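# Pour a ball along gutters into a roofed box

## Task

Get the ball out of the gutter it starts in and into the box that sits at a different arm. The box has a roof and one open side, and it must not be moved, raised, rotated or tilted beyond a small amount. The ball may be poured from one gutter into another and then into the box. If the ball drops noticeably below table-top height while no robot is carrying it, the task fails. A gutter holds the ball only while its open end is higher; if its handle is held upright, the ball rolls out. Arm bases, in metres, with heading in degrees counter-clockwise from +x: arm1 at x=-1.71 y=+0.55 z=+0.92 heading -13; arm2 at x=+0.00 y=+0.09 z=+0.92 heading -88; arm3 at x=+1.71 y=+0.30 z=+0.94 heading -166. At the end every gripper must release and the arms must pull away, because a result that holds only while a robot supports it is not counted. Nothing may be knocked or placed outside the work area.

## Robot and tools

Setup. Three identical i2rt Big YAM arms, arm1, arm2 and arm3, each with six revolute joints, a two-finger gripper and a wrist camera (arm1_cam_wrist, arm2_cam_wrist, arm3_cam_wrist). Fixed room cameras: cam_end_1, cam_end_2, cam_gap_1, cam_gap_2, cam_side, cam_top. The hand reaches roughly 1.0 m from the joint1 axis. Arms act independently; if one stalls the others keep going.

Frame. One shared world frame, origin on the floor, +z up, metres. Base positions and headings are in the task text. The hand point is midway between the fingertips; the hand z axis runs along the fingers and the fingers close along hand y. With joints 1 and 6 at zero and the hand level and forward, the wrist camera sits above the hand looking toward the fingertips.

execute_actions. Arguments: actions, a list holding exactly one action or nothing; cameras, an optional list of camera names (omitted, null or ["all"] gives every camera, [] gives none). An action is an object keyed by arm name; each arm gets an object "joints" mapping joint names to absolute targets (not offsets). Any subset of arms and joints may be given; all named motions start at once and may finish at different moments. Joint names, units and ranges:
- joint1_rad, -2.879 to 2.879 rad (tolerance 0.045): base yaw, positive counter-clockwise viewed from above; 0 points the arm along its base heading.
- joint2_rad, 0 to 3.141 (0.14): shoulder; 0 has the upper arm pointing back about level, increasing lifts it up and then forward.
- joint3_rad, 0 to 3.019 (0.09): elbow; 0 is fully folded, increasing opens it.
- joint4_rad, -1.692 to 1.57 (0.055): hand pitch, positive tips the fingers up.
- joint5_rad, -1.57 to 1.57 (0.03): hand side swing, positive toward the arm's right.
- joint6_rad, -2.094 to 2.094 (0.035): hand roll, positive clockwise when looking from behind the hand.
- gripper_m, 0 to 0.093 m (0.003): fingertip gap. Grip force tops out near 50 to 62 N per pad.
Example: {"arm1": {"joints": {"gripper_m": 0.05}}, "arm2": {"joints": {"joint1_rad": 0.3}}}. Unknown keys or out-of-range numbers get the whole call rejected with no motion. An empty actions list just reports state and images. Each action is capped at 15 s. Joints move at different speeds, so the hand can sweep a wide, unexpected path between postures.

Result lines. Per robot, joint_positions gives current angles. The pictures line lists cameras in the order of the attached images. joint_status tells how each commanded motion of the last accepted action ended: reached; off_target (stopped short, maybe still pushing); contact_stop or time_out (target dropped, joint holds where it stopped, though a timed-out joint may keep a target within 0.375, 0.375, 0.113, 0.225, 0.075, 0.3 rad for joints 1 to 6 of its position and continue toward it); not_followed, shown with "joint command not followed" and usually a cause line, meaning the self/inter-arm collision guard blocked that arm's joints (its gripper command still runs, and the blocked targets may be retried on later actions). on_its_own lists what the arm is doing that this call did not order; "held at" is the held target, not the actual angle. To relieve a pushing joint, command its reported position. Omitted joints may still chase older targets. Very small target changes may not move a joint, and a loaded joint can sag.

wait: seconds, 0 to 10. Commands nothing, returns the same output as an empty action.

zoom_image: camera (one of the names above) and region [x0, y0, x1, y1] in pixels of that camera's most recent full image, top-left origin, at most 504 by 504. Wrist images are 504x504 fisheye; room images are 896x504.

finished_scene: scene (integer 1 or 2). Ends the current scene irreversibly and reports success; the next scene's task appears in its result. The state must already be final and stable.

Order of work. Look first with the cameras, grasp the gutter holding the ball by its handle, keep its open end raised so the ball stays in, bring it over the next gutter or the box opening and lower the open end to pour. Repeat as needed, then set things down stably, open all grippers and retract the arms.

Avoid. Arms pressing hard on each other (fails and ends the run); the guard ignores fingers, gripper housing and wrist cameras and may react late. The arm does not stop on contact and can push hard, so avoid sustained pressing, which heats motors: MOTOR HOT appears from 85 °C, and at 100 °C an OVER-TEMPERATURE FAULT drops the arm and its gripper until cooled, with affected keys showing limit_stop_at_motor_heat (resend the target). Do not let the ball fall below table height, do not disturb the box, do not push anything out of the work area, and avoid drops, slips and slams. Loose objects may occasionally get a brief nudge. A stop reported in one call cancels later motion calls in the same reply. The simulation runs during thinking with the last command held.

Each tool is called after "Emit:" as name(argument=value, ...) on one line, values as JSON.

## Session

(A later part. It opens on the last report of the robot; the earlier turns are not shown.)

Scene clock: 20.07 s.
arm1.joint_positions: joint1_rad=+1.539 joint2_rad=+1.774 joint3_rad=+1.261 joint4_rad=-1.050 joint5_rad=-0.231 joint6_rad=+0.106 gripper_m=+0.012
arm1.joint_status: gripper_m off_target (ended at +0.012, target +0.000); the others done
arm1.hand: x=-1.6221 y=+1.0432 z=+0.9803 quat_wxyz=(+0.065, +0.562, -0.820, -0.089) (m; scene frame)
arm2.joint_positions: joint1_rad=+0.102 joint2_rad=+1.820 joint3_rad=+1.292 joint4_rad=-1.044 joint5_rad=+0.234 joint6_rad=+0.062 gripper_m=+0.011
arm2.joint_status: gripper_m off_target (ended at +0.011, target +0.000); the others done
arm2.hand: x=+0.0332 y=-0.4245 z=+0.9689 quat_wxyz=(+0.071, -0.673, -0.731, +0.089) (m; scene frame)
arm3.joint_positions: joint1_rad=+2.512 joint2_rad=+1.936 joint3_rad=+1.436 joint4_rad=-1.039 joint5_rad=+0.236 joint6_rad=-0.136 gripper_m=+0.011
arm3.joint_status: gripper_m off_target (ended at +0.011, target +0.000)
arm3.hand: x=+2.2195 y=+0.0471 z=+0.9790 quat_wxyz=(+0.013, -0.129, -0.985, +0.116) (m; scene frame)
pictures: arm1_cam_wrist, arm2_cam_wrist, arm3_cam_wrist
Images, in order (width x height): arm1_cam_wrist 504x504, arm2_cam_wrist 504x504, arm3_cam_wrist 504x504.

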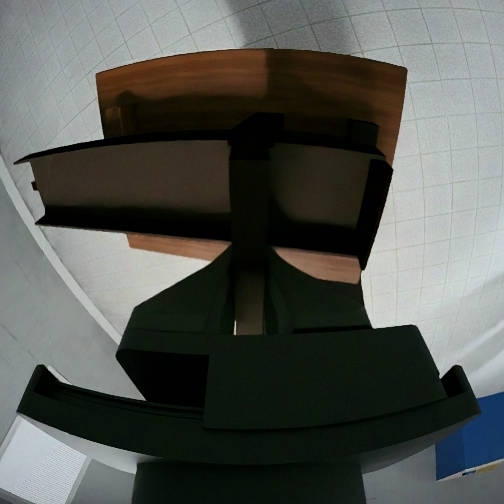

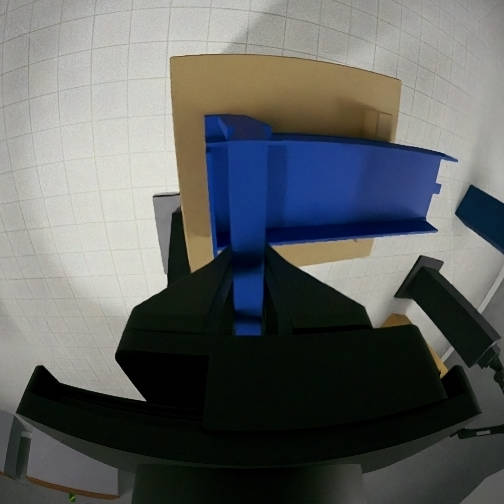

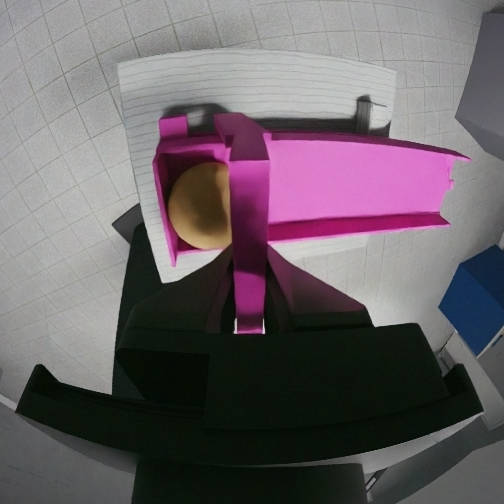

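Emit:
execute_actions(actions=[{"arm1":{"joints":{"joint2_rad":1.68,"joint3_rad":1.265,"joint4_rad":-1.10}},"arm2":{"joints":{"joint2_rad":1.725,"joint3_rad":1.30,"joint4_rad":-1.095}},"arm3":{"joints":{"joint2_rad":1.84,"joint4_rad":-1.09,"joint5_rad":0.30}}}], cameras=["arm3_cam_wrist","cam_side","cam_end_1","cam_end_2"])

Scene clock: 21.47 s.
arm1.joint_positions: joint1_rad=+1.539 joint2_rad=+1.675 joint3_rad=+1.261 joint4_rad=-1.089 joint5_rad=-0.226 joint6_rad=+0.106 gripper_m=+0.012
arm1.joint_status: all done
arm1.hand: x=-1.6231 y=+1.0383 z=+1.0265 quat_wxyz=(+0.041, +0.564, -0.818, -0.106) (m; scene frame)
arm2.joint_positions: joint1_rad=+0.102 joint2_rad=+1.741 joint3_rad=+1.292 joint4_rad=-1.088 joint5_rad=+0.230 joint6_rad=+0.062 gripper_m=+0.011
arm2.joint_status: all done
arm2.hand: x=+0.0328 y=-0.4190 z=+1.0071 quat_wxyz=(+0.056, -0.675, -0.729, +0.099) (m; scene frame)
arm3.joint_positions: joint1_rad=+2.512 joint2_rad=+1.845 joint3_rad=+1.431 joint4_rad=-1.084 joint5_rad=+0.292 joint6_rad=-0.136 gripper_m=+0.011
arm3.joint_status: all done
arm3.hand: x=+2.2097 y=+0.0410 z=+1.0281 quat_wxyz=(+0.000, -0.132, -0.980, +0.148) (m; scene frame)
pictures: arm3_cam_wrist, cam_end_1, cam_end_2, cam_side
Images, in order (width x height): arm3_cam_wrist 504x504, cam_end_1 896x504, cam_end_2 896x504, cam_side 896x504.

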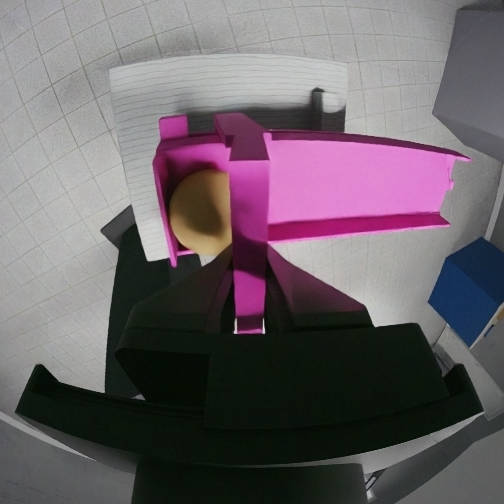

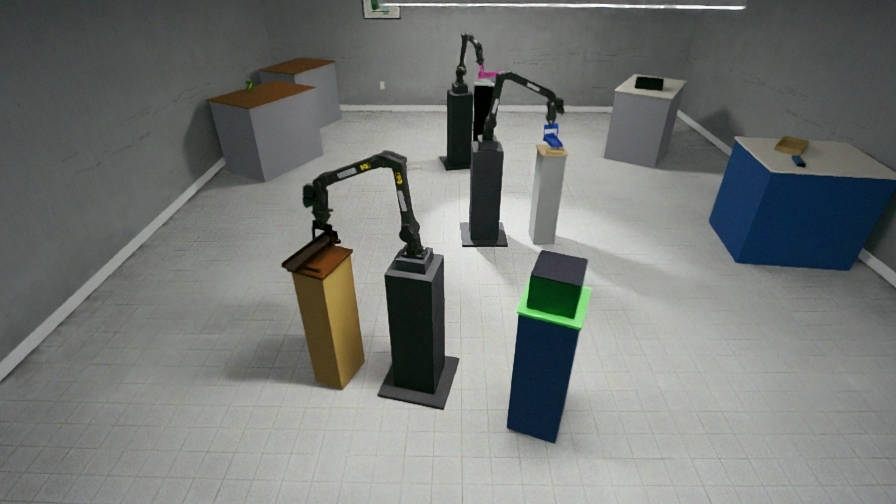

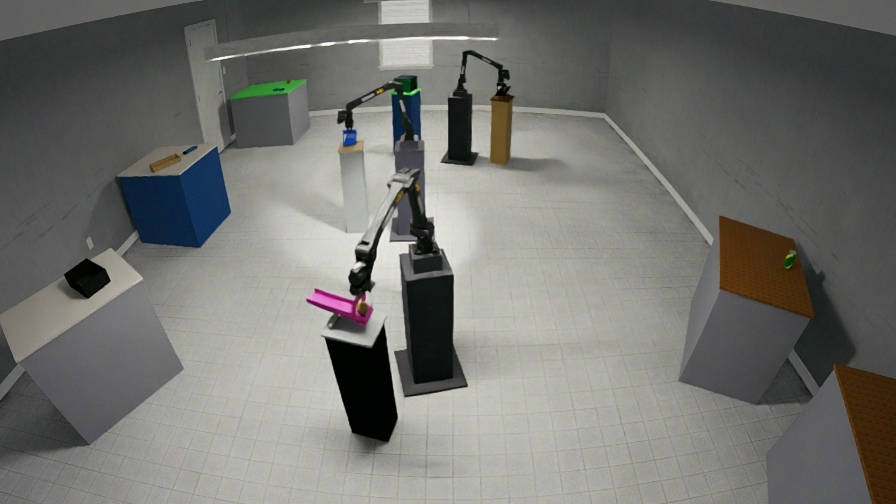

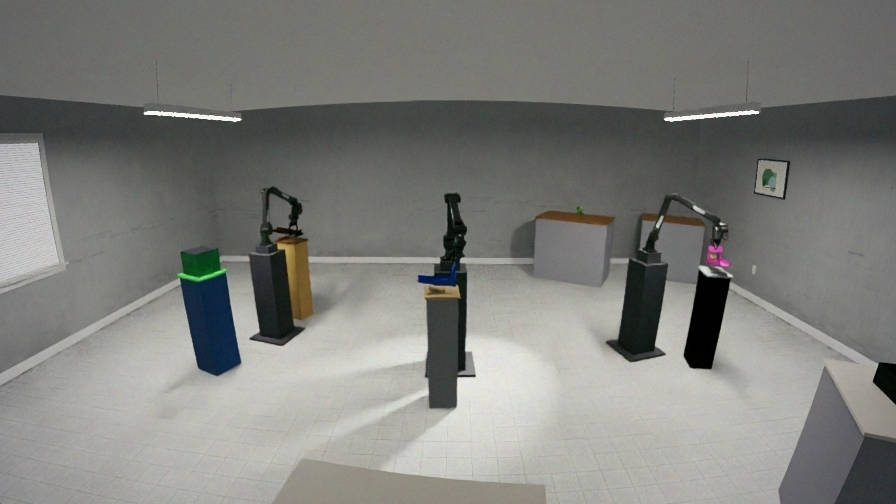

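Emit:
execute_actions(actions=[{"arm1":{"joints":{"joint2_rad":1.60,"joint3_rad":1.46,"joint4_rad":-1.08,"joint6_rad":0.5}},"arm2":{"joints":{"joint2_rad":1.64,"joint3_rad":1.5,"joint4_rad":-1.08,"joint6_rad":-0.4}},"arm3":{"joints":{"joint2_rad":1.69,"joint3_rad":1.505,"joint4_rad":-1.07,"joint5_rad":0.6,"joint6_rad":-0.45}}}], cameras=["arm3_cam_wrist","cam_side"])

Scene clock: 24.33 s.
arm1.joint_positions: joint1_rad=+1.539 joint2_rad=+1.595 joint3_rad=+1.411 joint4_rad=-1.088 joint5_rad=-0.226 joint6_rad=+0.483 gripper_m=+0.012
arm1.joint_status: all done
arm1.hand: x=-1.6111 y=+1.0866 z=+1.1282 quat_wxyz=(-0.012, +0.409, -0.894, -0.185) (m; scene frame)
arm2.joint_positions: joint1_rad=+0.102 joint2_rad=+1.642 joint3_rad=+1.459 joint4_rad=-1.085 joint5_rad=+0.230 joint6_rad=-0.389 gripper_m=+0.011
arm2.joint_status: all done
arm2.hand: x=+0.0405 y=-0.4768 z=+1.1254 quat_wxyz=(-0.006, -0.502, -0.844, +0.187) (m; scene frame)
arm3.joint_positions: joint1_rad=+2.512 joint2_rad=+1.686 joint3_rad=+1.452 joint4_rad=-1.080 joint5_rad=+0.591 joint6_rad=-0.443 gripper_m=+0.011
arm3.joint_status: all done
arm3.hand: x=+2.1937 y=-0.0031 z=+1.1437 quat_wxyz=(+0.002, -0.014, -0.950, +0.312) (m; scene frame)
pictures: arm3_cam_wrist, cam_side
Images, in order (width x height): arm3_cam_wrist 504x504, cam_side 896x504.

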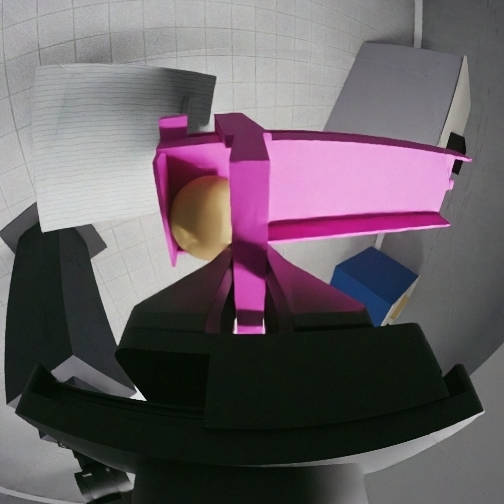

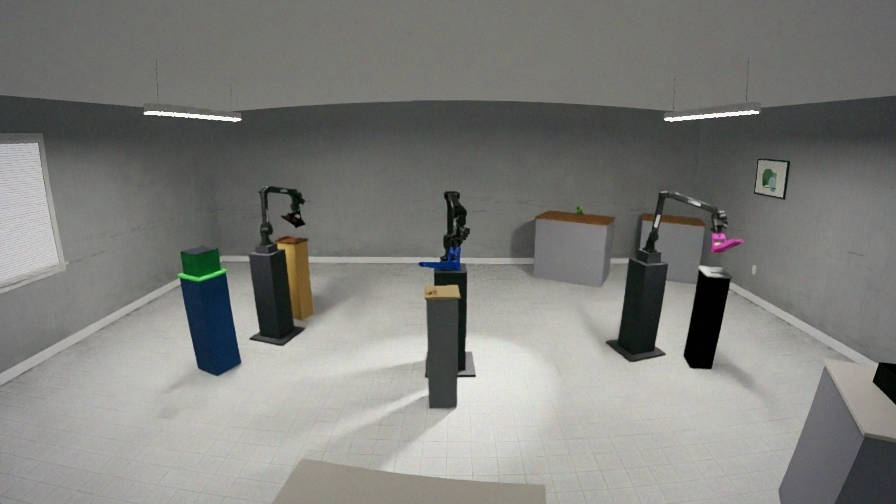

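Emit:
execute_actions(actions=[{"arm1":{"joints":{"joint1_rad":0.7,"joint5_rad":0.0,"joint6_rad":1.585}},"arm2":{"joints":{"joint1_rad":0.95,"joint3_rad":1.59,"joint4_rad":-0.9,"joint5_rad":0.0,"joint6_rad":-1.58}},"arm3":{"joints":{"joint1_rad":1.7,"joint2_rad":1.5,"joint4_rad":-0.91,"joint5_rad":0.3,"joint6_rad":-1.1}}}], cameras=["arm3_cam_wrist"])

Scene clock: 26.50 s.
arm1.joint_positions: joint1_rad=+0.693 joint2_rad=+1.602 joint3_rad=+1.411 joint4_rad=-1.088 joint5_rad=+0.002 joint6_rad=+1.570 gripper_m=+0.012
arm1.joint_status: all done
arm1.hand: x=-1.2266 y=+0.7920 z=+1.1237 quat_wxyz=(-0.081, -0.521, -0.840, -0.128) (m; scene frame)
arm2.joint_positions: joint1_rad=+0.958 joint2_rad=+1.643 joint3_rad=+1.538 joint4_rad=-0.911 joint5_rad=-0.003 joint6_rad=-1.570 gripper_m=+0.011
arm2.joint_status: all done
arm2.hand: x=+0.5253 y=-0.2514 z=+1.1790 quat_wxyz=(-0.135, +0.460, -0.843, +0.243) (m; scene frame)
arm3.joint_positions: joint1_rad=+1.694 joint2_rad=+1.505 joint3_rad=+1.454 joint4_rad=-0.921 joint5_rad=+0.300 joint6_rad=-1.092 gripper_m=+0.012
arm3.joint_status: all done
arm3.hand: x=+1.8703 y=-0.2620 z=+1.2365 quat_wxyz=(+0.008, -0.100, -0.941, +0.323) (m; scene frame)
pictures: arm3_cam_wrist
Images, in order (width x height): arm3_cam_wrist 504x504.

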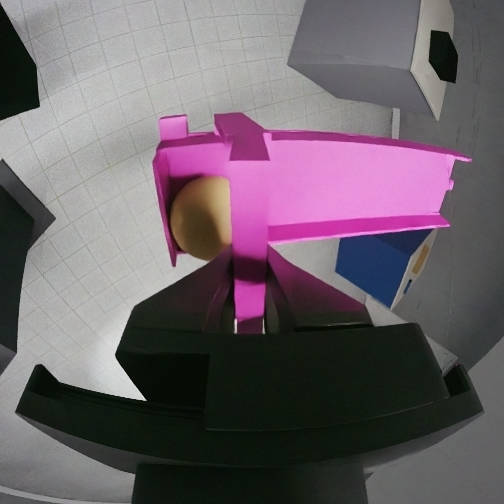

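Emit:
execute_actions(actions=[{"arm1":{"joints":{"joint1_rad":-0.02}},"arm2":{"joints":{"joint1_rad":1.648,"joint2_rad":1.945,"joint3_rad":1.64,"joint4_rad":-0.796}},"arm3":{"joints":{"joint1_rad":-0.11,"joint4_rad":-0.86,"joint5_rad":0.0,"joint6_rad":-1.58}}}], cameras=["arm3_cam_wrist","cam_side","cam_gap_2","cam_top"])

Scene clock: 29.60 s.
arm1.joint_positions: joint1_rad=-0.030 joint2_rad=+1.602 joint3_rad=+1.411 joint4_rad=-1.088 joint5_rad=+0.003 joint6_rad=+1.574 gripper_m=+0.012
arm1.joint_status: all done
arm1.hand: x=-1.1895 y=+0.4067 z=+1.1219 quat_wxyz=(-0.118, -0.786, -0.599, -0.094) (m; scene frame)
arm2.joint_positions: joint1_rad=+1.638 joint2_rad=+1.981 joint3_rad=+1.609 joint4_rad=-0.803 joint5_rad=-0.001 joint6_rad=-1.574 gripper_m=+0.011
arm2.joint_status: all done
arm2.hand: x=+0.6813 y=+0.1606 z=+1.0091 quat_wxyz=(-0.147, +0.731, -0.653, +0.135) (m; scene frame)
arm3.joint_positions: joint1_rad=-0.115 joint2_rad=+1.520 joint3_rad=+1.454 joint4_rad=-0.872 joint5_rad=+0.003 joint6_rad=-1.573 gripper_m=+0.012
arm3.joint_status: all done
arm3.hand: x=+1.1201 y=+0.2269 z=+1.2241 quat_wxyz=(+0.205, -0.630, -0.713, +0.229) (m; scene frame)
pictures: arm3_cam_wrist, cam_gap_2, cam_side, cam_top
Images, in order (width x height): arm3_cam_wrist 504x504, cam_gap_2 896x504, cam_side 896x504, cam_top 896x504.

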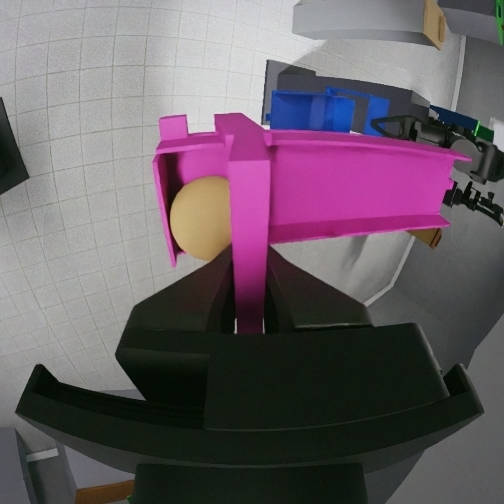

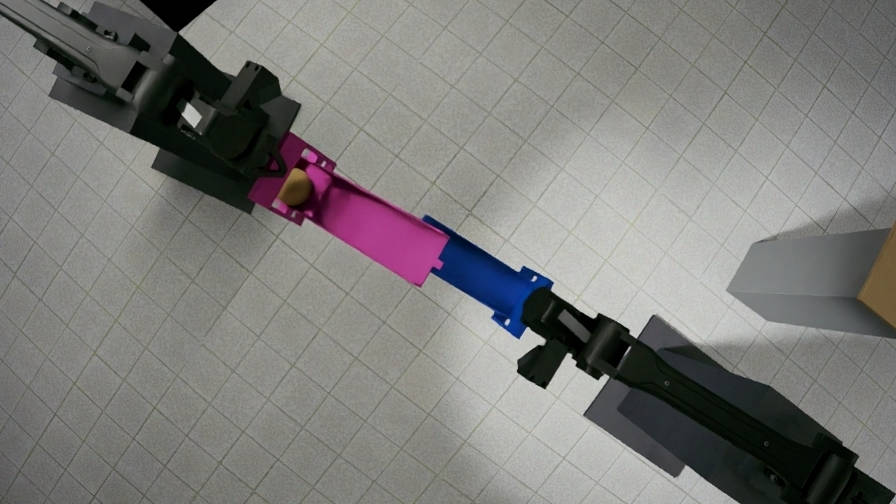

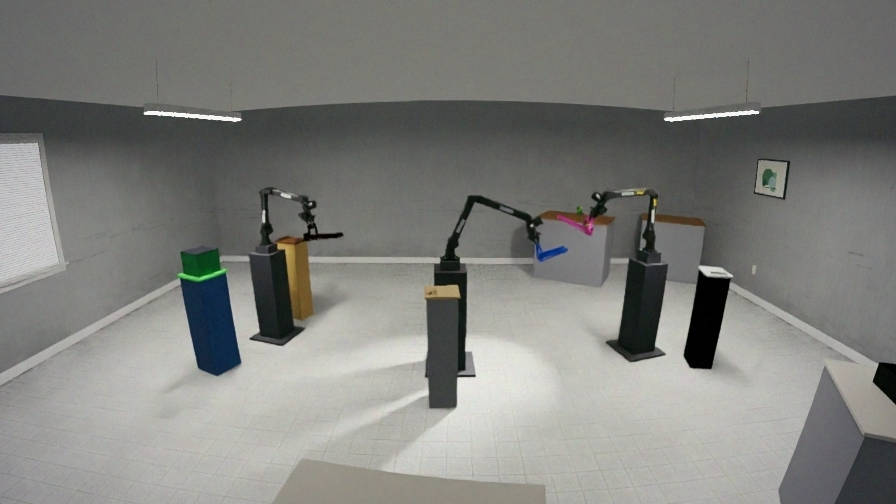

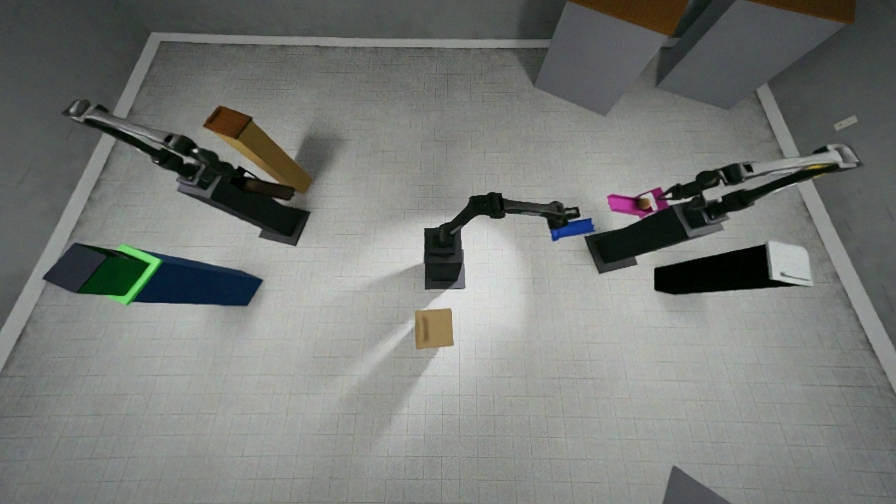

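Emit:
zoom_image(camera="cam_side", region=[515, 185, 625, 275])

Emit:
zoom_image(camera="cam_side", region=[280, 190, 360, 260])

Region (515, 185, 625, 275) of cam_side's 896x504 image, scaled by 4.582, with more detail than that image has; it fills the top 412 rows of this view, and the rest is white.

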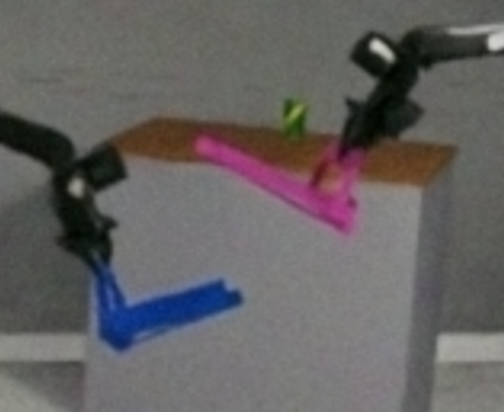

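Region (280, 190, 360, 260) of cam_side's 896x504 image, scaled by 6.300, with more detail than that image has; it fills the top 441 rows of this view, and the rest is white.

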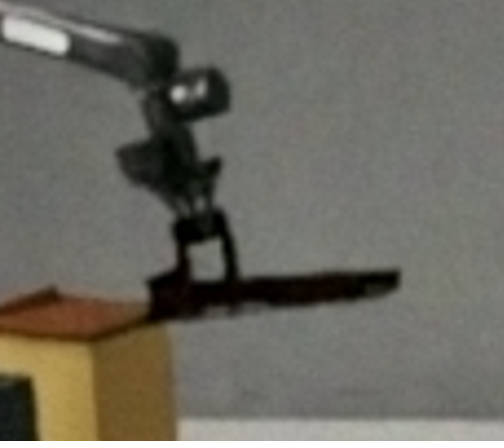

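Emit:
execute_actions(actions=[{"arm2":{"joints":{"joint1_rad":1.668,"joint2_rad":2.14,"joint3_rad":1.75,"joint4_rad":-0.925}},"arm3":{"joints":{"joint3_rad":1.76,"joint4_rad":-1.2}}}], cameras=[])

Scene clock: 32.17 s.
arm1.joint_positions: joint1_rad=-0.030 joint2_rad=+1.602 joint3_rad=+1.411 joint4_rad=-1.088 joint5_rad=+0.003 joint6_rad=+1.574 gripper_m=+0.012
arm1.joint_status: not commanded
arm1.hand: x=-1.1895 y=+0.4067 z=+1.1219 quat_wxyz=(-0.118, -0.786, -0.599, -0.094) (m; scene frame)
arm2.joint_positions: joint1_rad=+1.662 joint2_rad=+2.152 joint3_rad=+1.706 joint4_rad=-0.924 joint5_rad=-0.001 joint6_rad=-1.574 gripper_m=+0.011
arm2.joint_status: all done
arm2.hand: x=+0.6740 y=+0.1762 z=+0.9279 quat_wxyz=(-0.076, +0.750, -0.654, +0.069) (m; scene frame)
arm3.joint_positions: joint1_rad=-0.115 joint2_rad=+1.504 joint3_rad=+1.698 joint4_rad=-1.201 joint5_rad=+0.003 joint6_rad=-1.573 gripper_m=+0.012
arm3.joint_status: all done
arm3.hand: x=+1.1459 y=+0.2299 z=+1.3145 quat_wxyz=(+0.184, -0.636, -0.721, +0.204) (m; scene frame)
pictures: none
No camera images: the call's "cameras" was empty. Leave "cameras" out to get every camera's image.

Emit:
execute_actions(actions=[{"arm2":{"joints":{"joint3_rad":1.93}},"arm3":{"joints":{"joint2_rad":1.755}}}], cameras=["arm3_cam_wrist","arm2_cam_wrist","cam_side","cam_gap_2"])

Emit:
zoom_image(camera="cam_side", region=[525, 185, 625, 275])

Scene clock: 33.77 s.
arm1.joint_positions: joint1_rad=-0.030 joint2_rad=+1.602 joint3_rad=+1.411 joint4_rad=-1.088 joint5_rad=+0.003 joint6_rad=+1.574 gripper_m=+0.012
arm1.joint_status: not commanded
arm1.hand: x=-1.1895 y=+0.4067 z=+1.1219 quat_wxyz=(-0.118, -0.786, -0.599, -0.094) (m; scene frame)
arm2.joint_positions: joint1_rad=+1.662 joint2_rad=+2.150 joint3_rad=+1.888 joint4_rad=-0.929 joint5_rad=-0.001 joint6_rad=-1.574 gripper_m=+0.011
arm2.joint_status: all done
arm2.hand: x=+0.7392 y=+0.1853 z=+1.0081 quat_wxyz=(-0.144, +0.740, -0.645, +0.128) (m; scene frame)
arm3.joint_positions: joint1_rad=-0.115 joint2_rad=+1.774 joint3_rad=+1.707 joint4_rad=-1.202 joint5_rad=+0.003 joint6_rad=-1.573 gripper_m=+0.012
arm3.joint_status: all done
arm3.hand: x=+1.0988 y=+0.2243 z=+1.1631 quat_wxyz=(+0.099, -0.654, -0.742, +0.108) (m; scene frame)
pictures: arm2_cam_wrist, arm3_cam_wrist, cam_gap_2, cam_side
Images, in order (width x height): arm2_cam_wrist 504x504, arm3_cam_wrist 504x504, cam_gap_2 896x504, cam_side 896x504.

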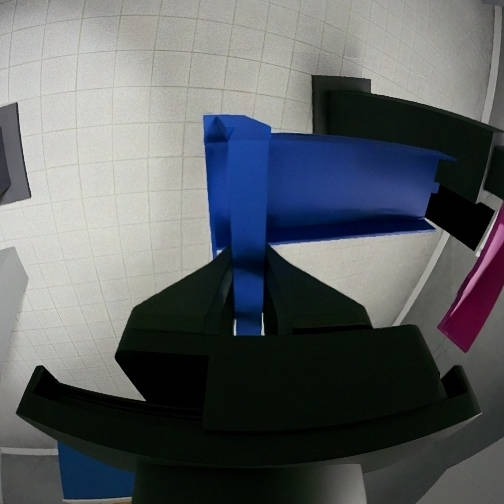

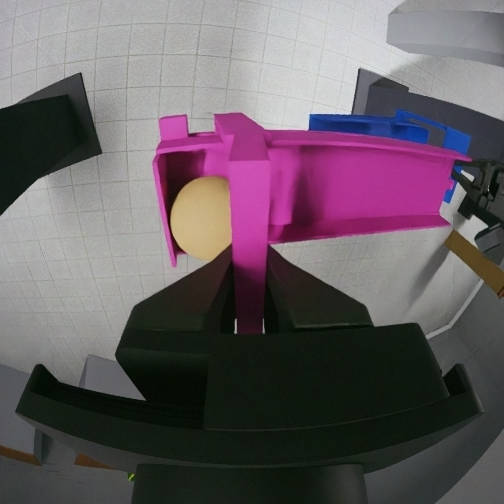

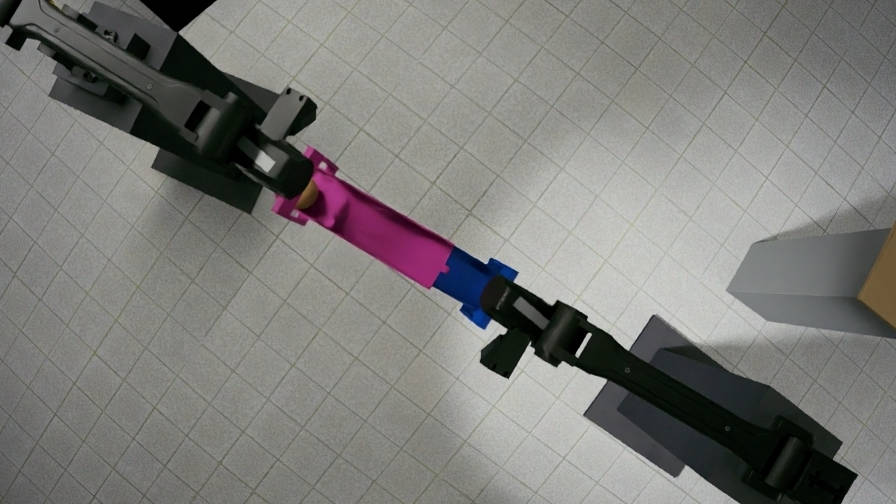

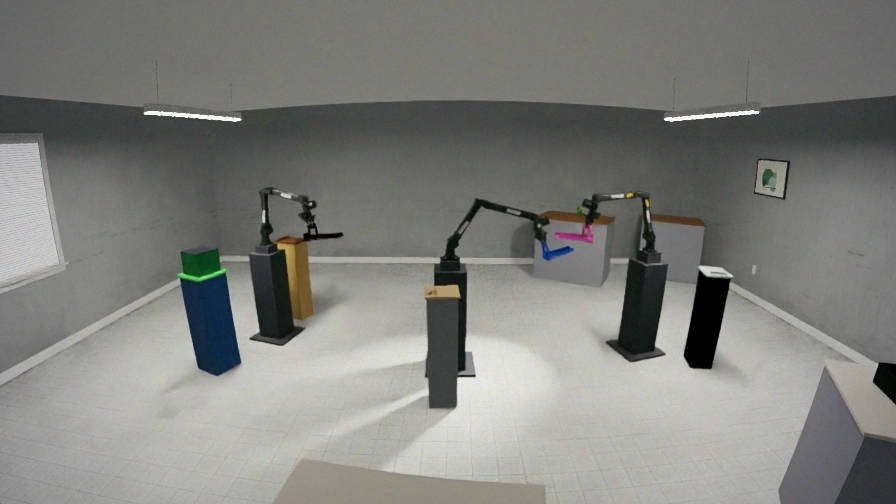

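Region (525, 185, 625, 275) of cam_side's 896x504 image, scaled by 5.040, with more detail than that image has; it fills the top 454 rows of this view, and the rest is white.

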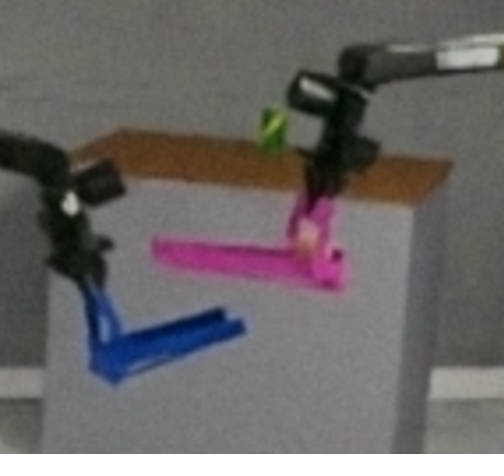

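Emit:
execute_actions(actions=[{"arm2":{"joints":{"joint3_rad":1.955}},"arm3":{"joints":{"joint4_rad":-1.455}}}], cameras=["arm3_cam_wrist","arm2_cam_wrist","cam_side","cam_gap_2"])

Emit:
zoom_image(camera="cam_side", region=[525, 185, 625, 275])

Scene clock: 35.03 s.
arm1.joint_positions: joint1_rad=-0.030 joint2_rad=+1.602 joint3_rad=+1.411 joint4_rad=-1.088 joint5_rad=+0.003 joint6_rad=+1.574 gripper_m=+0.012
arm1.joint_status: not commanded
arm1.hand: x=-1.1895 y=+0.4067 z=+1.1219 quat_wxyz=(-0.118, -0.786, -0.599, -0.094) (m; scene frame)
arm2.joint_positions: joint1_rad=+1.662 joint2_rad=+2.150 joint3_rad=+1.888 joint4_rad=-0.929 joint5_rad=-0.001 joint6_rad=-1.574 gripper_m=+0.011
arm2.joint_status: all done
arm2.hand: x=+0.7392 y=+0.1853 z=+1.0081 quat_wxyz=(-0.144, +0.740, -0.645, +0.128) (m; scene frame)
arm3.joint_positions: joint1_rad=-0.115 joint2_rad=+1.774 joint3_rad=+1.707 joint4_rad=-1.449 joint5_rad=+0.003 joint6_rad=-1.573 gripper_m=+0.011
arm3.joint_status: all done
arm3.hand: x=+1.1581 y=+0.2317 z=+1.1529 quat_wxyz=(+0.017, -0.661, -0.750, +0.016) (m; scene frame)
pictures: arm2_cam_wrist, arm3_cam_wrist, cam_gap_2, cam_side
Images, in order (width x height): arm2_cam_wrist 504x504, arm3_cam_wrist 504x504, cam_gap_2 896x504, cam_side 896x504.

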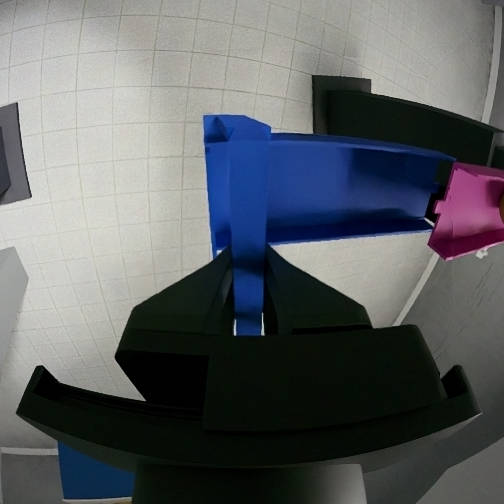

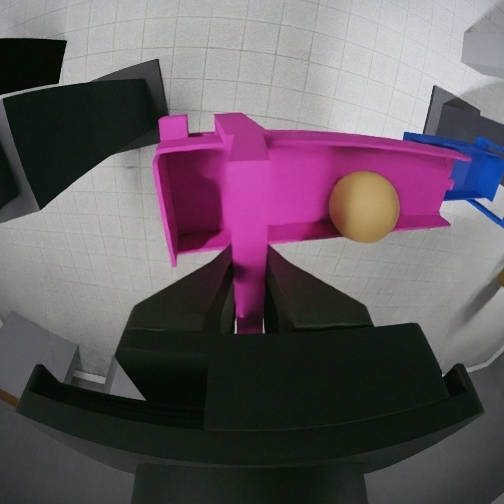

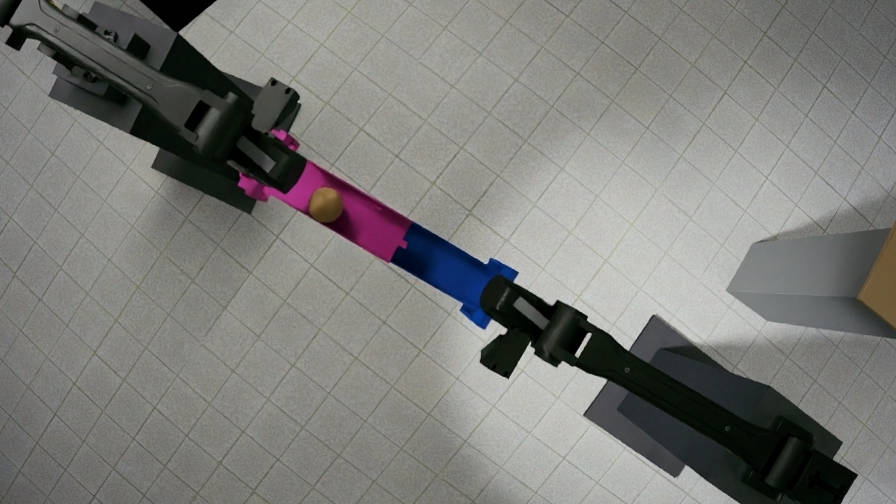

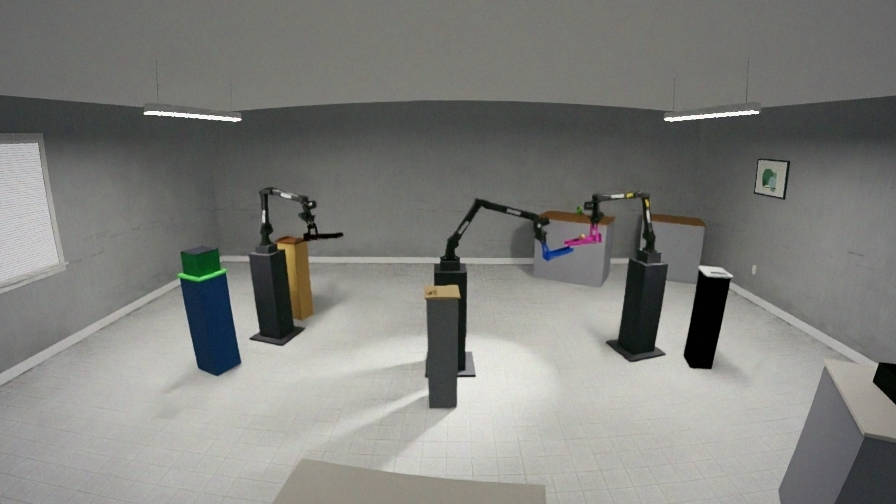

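Region (525, 185, 625, 275) of cam_side's 896x504 image, scaled by 5.040, with more detail than that image has; it fills the top 454 rows of this view, and the rest is white.

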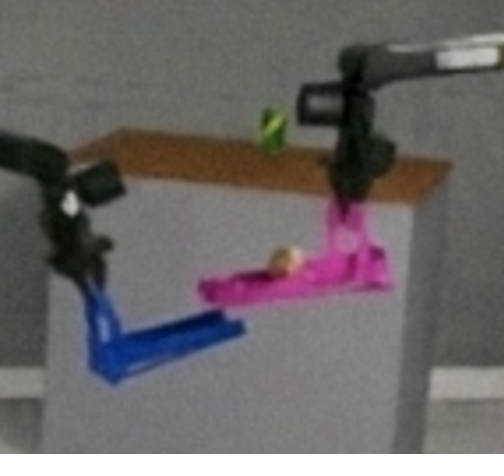

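The ball is rolling. I'll wait briefly while the robots stay at rest.

Emit:
wait(seconds=1.5)

Scene clock: 36.57 s.
arm1.joint_positions: joint1_rad=-0.030 joint2_rad=+1.602 joint3_rad=+1.411 joint4_rad=-1.088 joint5_rad=+0.003 joint6_rad=+1.574 gripper_m=+0.012
arm1.joint_status: not commanded
arm1.hand: x=-1.1895 y=+0.4067 z=+1.1219 quat_wxyz=(-0.118, -0.786, -0.599, -0.094) (m; scene frame)
arm2.joint_positions: joint1_rad=+1.662 joint2_rad=+2.150 joint3_rad=+1.888 joint4_rad=-0.930 joint5_rad=+0.000 joint6_rad=-1.574 gripper_m=+0.011
arm2.joint_status: all done
arm2.hand: x=+0.7389 y=+0.1851 z=+1.0080 quat_wxyz=(-0.143, +0.740, -0.645, +0.128) (m; scene frame)
arm3.joint_positions: joint1_rad=-0.115 joint2_rad=+1.774 joint3_rad=+1.707 joint4_rad=-1.449 joint5_rad=+0.003 joint6_rad=-1.573 gripper_m=+0.011
arm3.joint_status: all done
arm3.hand: x=+1.1582 y=+0.2317 z=+1.1529 quat_wxyz=(+0.017, -0.661, -0.750, +0.016) (m; scene frame)
wait: 1.50 s; at rest by 0.23 s
pictures: arm1_cam_wrist, arm2_cam_wrist, arm3_cam_wrist, cam_end_1, cam_end_2, cam_gap_1, cam_gap_2, cam_side, cam_top
Images, in order (width x height): arm1_cam_wrist 504x504, arm2_cam_wrist 504x504, arm3_cam_wrist 504x504, cam_end_1 896x504, cam_end_2 896x504, cam_gap_1 896x504, cam_gap_2 896x504, cam_side 896x504, cam_top 896x504.

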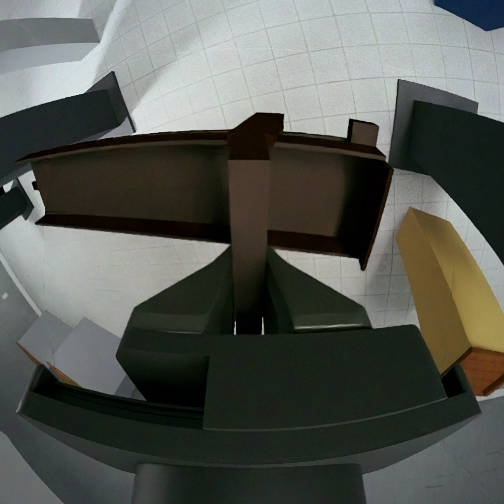

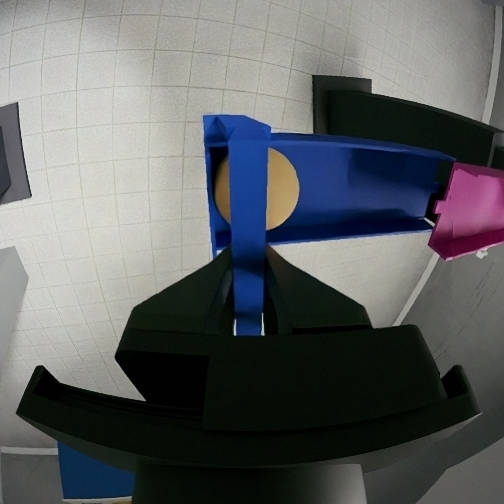

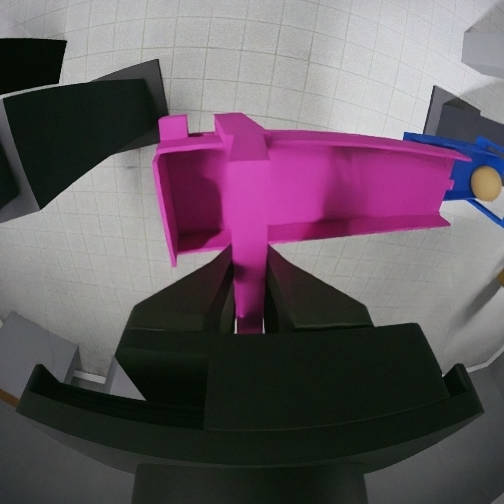

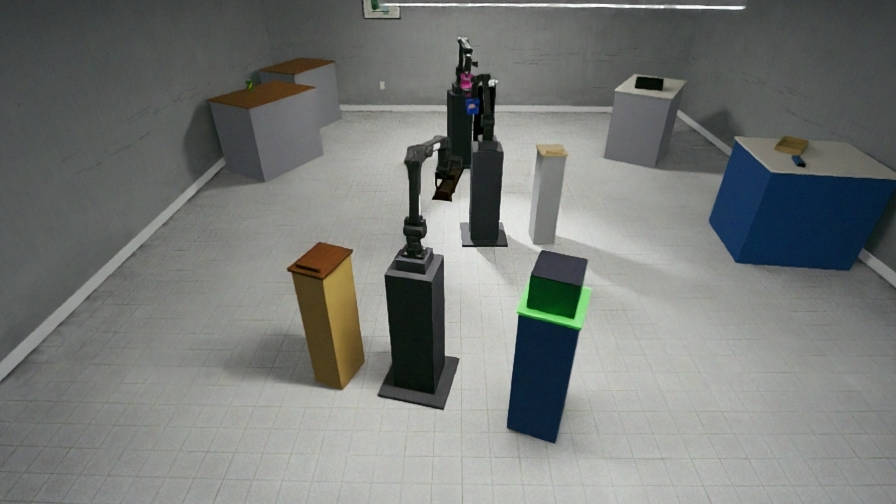

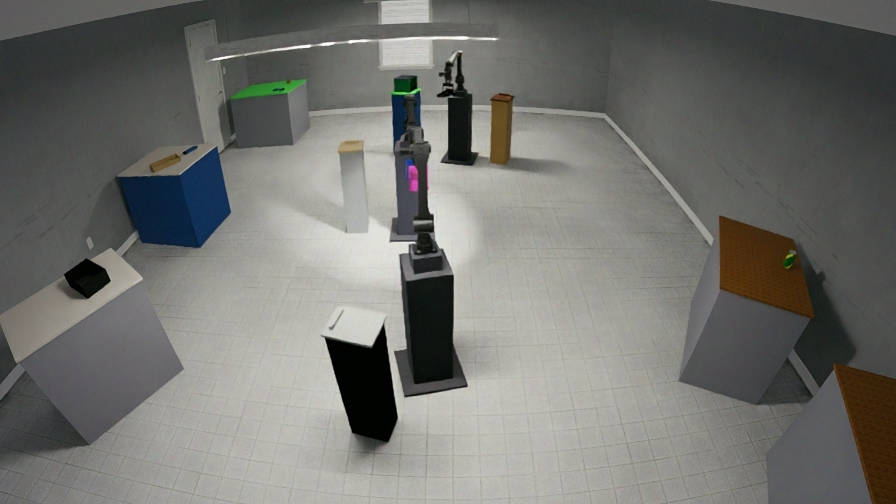

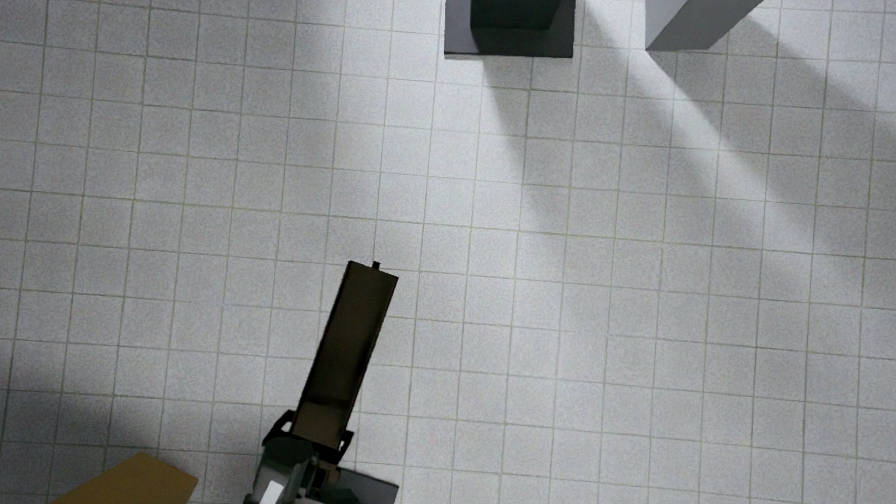

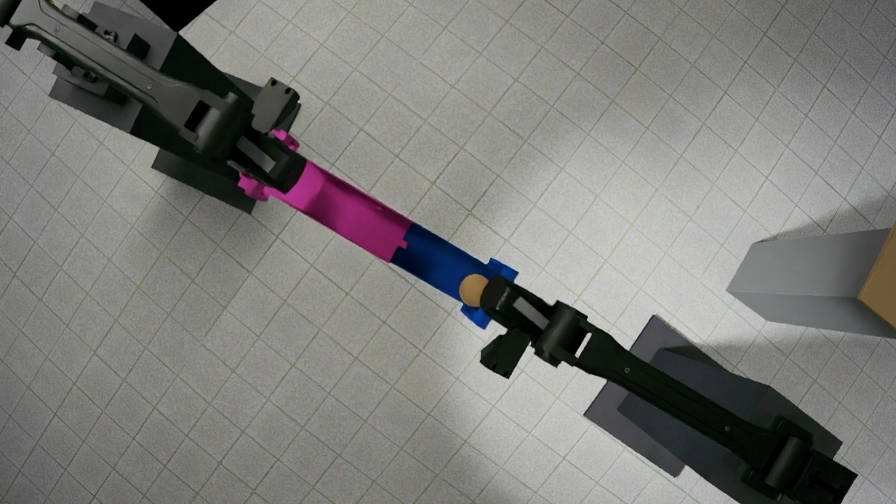

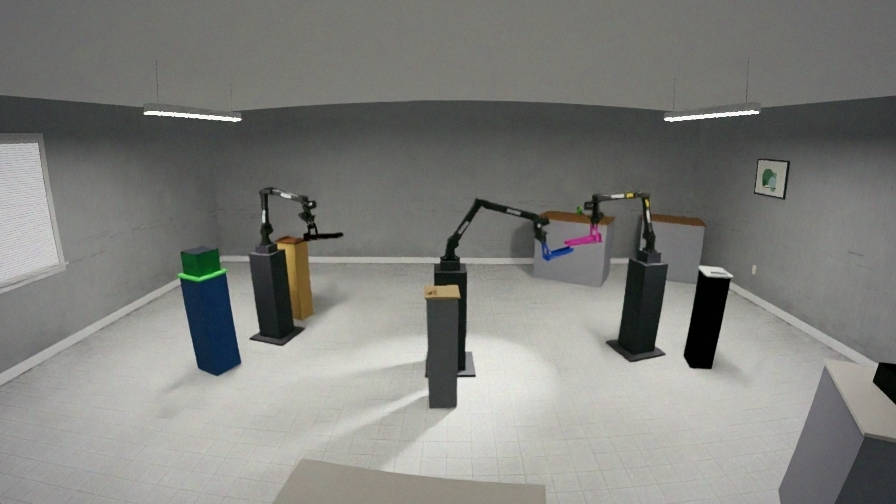

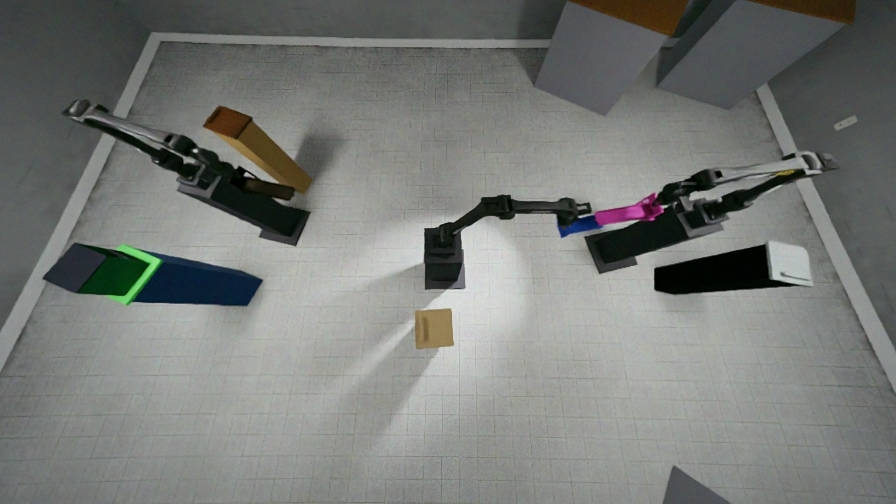

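Emit:
execute_actions(actions=[{"arm1":{"joints":{"joint2_rad":1.9,"joint3_rad":1.6,"joint4_rad":-0.865}},"arm2":{"joints":{"joint3_rad":1.93}},"arm3":{"joints":{"joint1_rad":0.5,"joint2_rad":1.62,"joint6_rad":-1.2}}}], cameras=[])

Scene clock: 38.87 s.
arm1.joint_positions: joint1_rad=-0.030 joint2_rad=+1.918 joint3_rad=+1.554 joint4_rad=-0.882 joint5_rad=+0.003 joint6_rad=+1.574 gripper_m=+0.012
arm1.joint_status: all done
arm1.hand: x=-1.0890 y=+0.3806 z=+1.0186 quat_wxyz=(-0.130, -0.784, -0.598, -0.104) (m; scene frame)
arm2.joint_positions: joint1_rad=+1.662 joint2_rad=+2.150 joint3_rad=+1.888 joint4_rad=-0.930 joint5_rad=+0.000 joint6_rad=-1.574 gripper_m=+0.011
arm2.joint_status: all done
arm2.hand: x=+0.7389 y=+0.1851 z=+1.0080 quat_wxyz=(-0.143, +0.740, -0.645, +0.128) (m; scene frame)
arm3.joint_positions: joint1_rad=+0.503 joint2_rad=+1.620 joint3_rad=+1.707 joint4_rad=-1.451 joint5_rad=-0.004 joint6_rad=-1.207 gripper_m=+0.011
arm3.joint_status: all done
arm3.hand: x=+1.3148 y=-0.0652 z=+1.2345 quat_wxyz=(+0.020, -0.559, -0.823, +0.098) (m; scene frame)
pictures: none
No camera images: the call's "cameras" was empty. Leave "cameras" out to get every camera's image.

Emit:
execute_actions(actions=[{"arm1":{"joints":{"joint2_rad":2.095,"joint3_rad":1.69}},"arm2":{"joints":{"joint1_rad":-1.86,"joint2_rad":1.85}},"arm3":{"joints":{"joint1_rad":2.507,"joint2_rad":1.83,"joint3_rad":1.54,"joint4_rad":-1.24,"joint5_rad":0.245,"joint6_rad":-0.127}}}], cameras=["arm2_cam_wrist","arm3_cam_wrist","cam_side","cam_gap_1"])

Scene clock: 42.07 s.
arm1.joint_positions: joint1_rad=-0.030 joint2_rad=+2.114 joint3_rad=+1.644 joint4_rad=-0.874 joint5_rad=+0.003 joint6_rad=+1.574 gripper_m=+0.012
arm1.joint_status: all done
arm1.hand: x=-1.0672 y=+0.3755 z=+0.9313 quat_wxyz=(-0.092, -0.790, -0.602, -0.074) (m; scene frame)
arm2.joint_positions: joint1_rad=-1.866 joint2_rad=+1.872 joint3_rad=+1.909 joint4_rad=-0.926 joint5_rad=+0.003 joint6_rad=-1.574 gripper_m=+0.011
arm2.joint_status: all done
arm2.hand: x=-0.7138 y=+0.2725 z=+1.2102 quat_wxyz=(+0.263, -0.746, -0.578, +0.202) (m; scene frame)
arm3.joint_positions: joint1_rad=+2.510 joint2_rad=+1.857 joint3_rad=+1.523 joint4_rad=-1.233 joint5_rad=+0.239 joint6_rad=-0.134 gripper_m=+0.011
arm3.joint_status: all done
arm3.hand: x=+2.2114 y=+0.0487 z=+1.0520 quat_wxyz=(+0.026, -0.129, -0.985, +0.114) (m; scene frame)
pictures: arm2_cam_wrist, arm3_cam_wrist, cam_gap_1, cam_side
Images, in order (width x height): arm2_cam_wrist 504x504, arm3_cam_wrist 504x504, cam_gap_1 896x504, cam_side 896x504.

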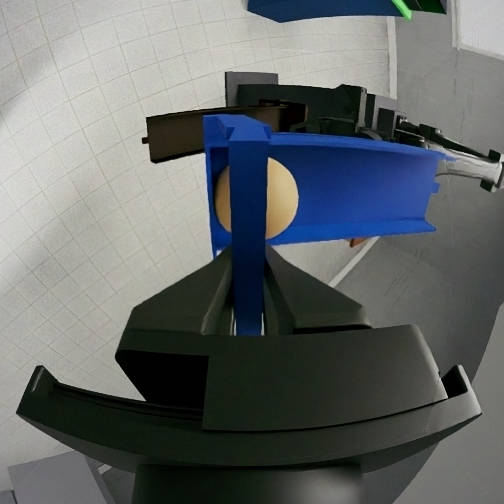

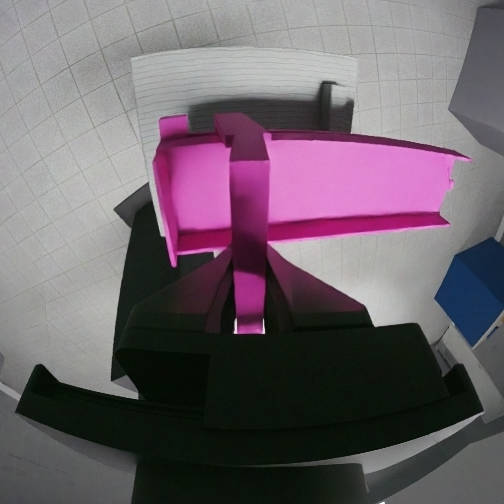

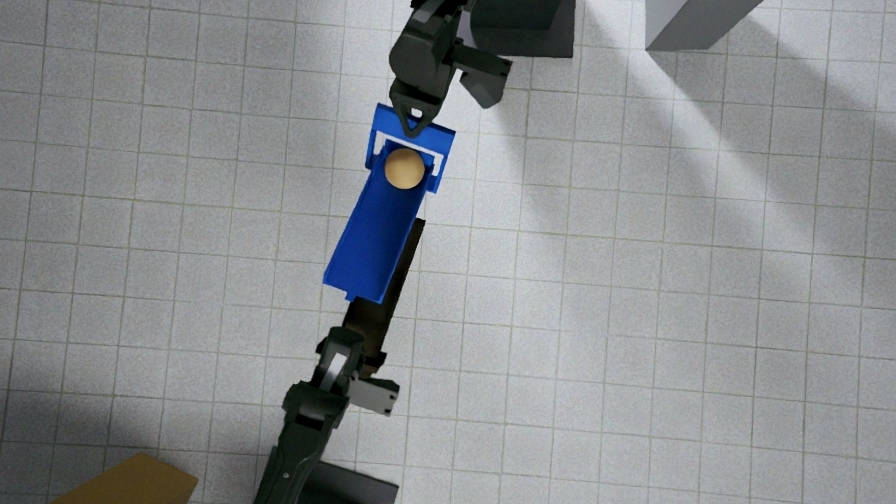

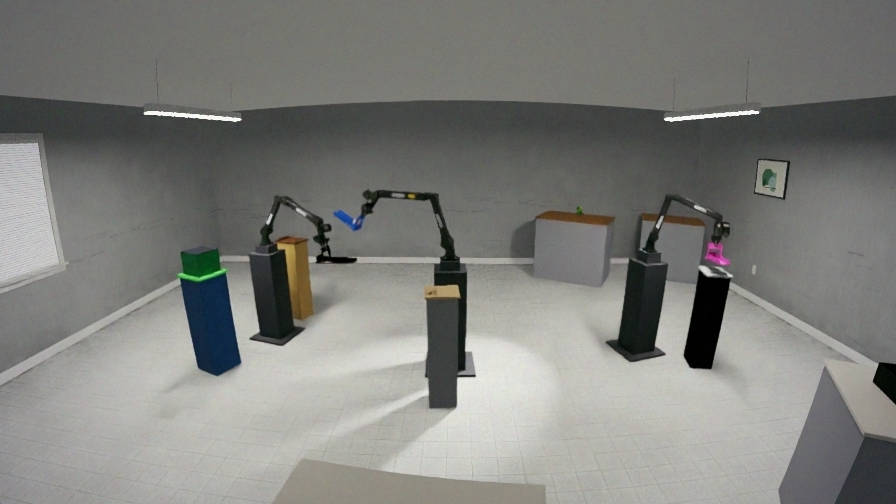

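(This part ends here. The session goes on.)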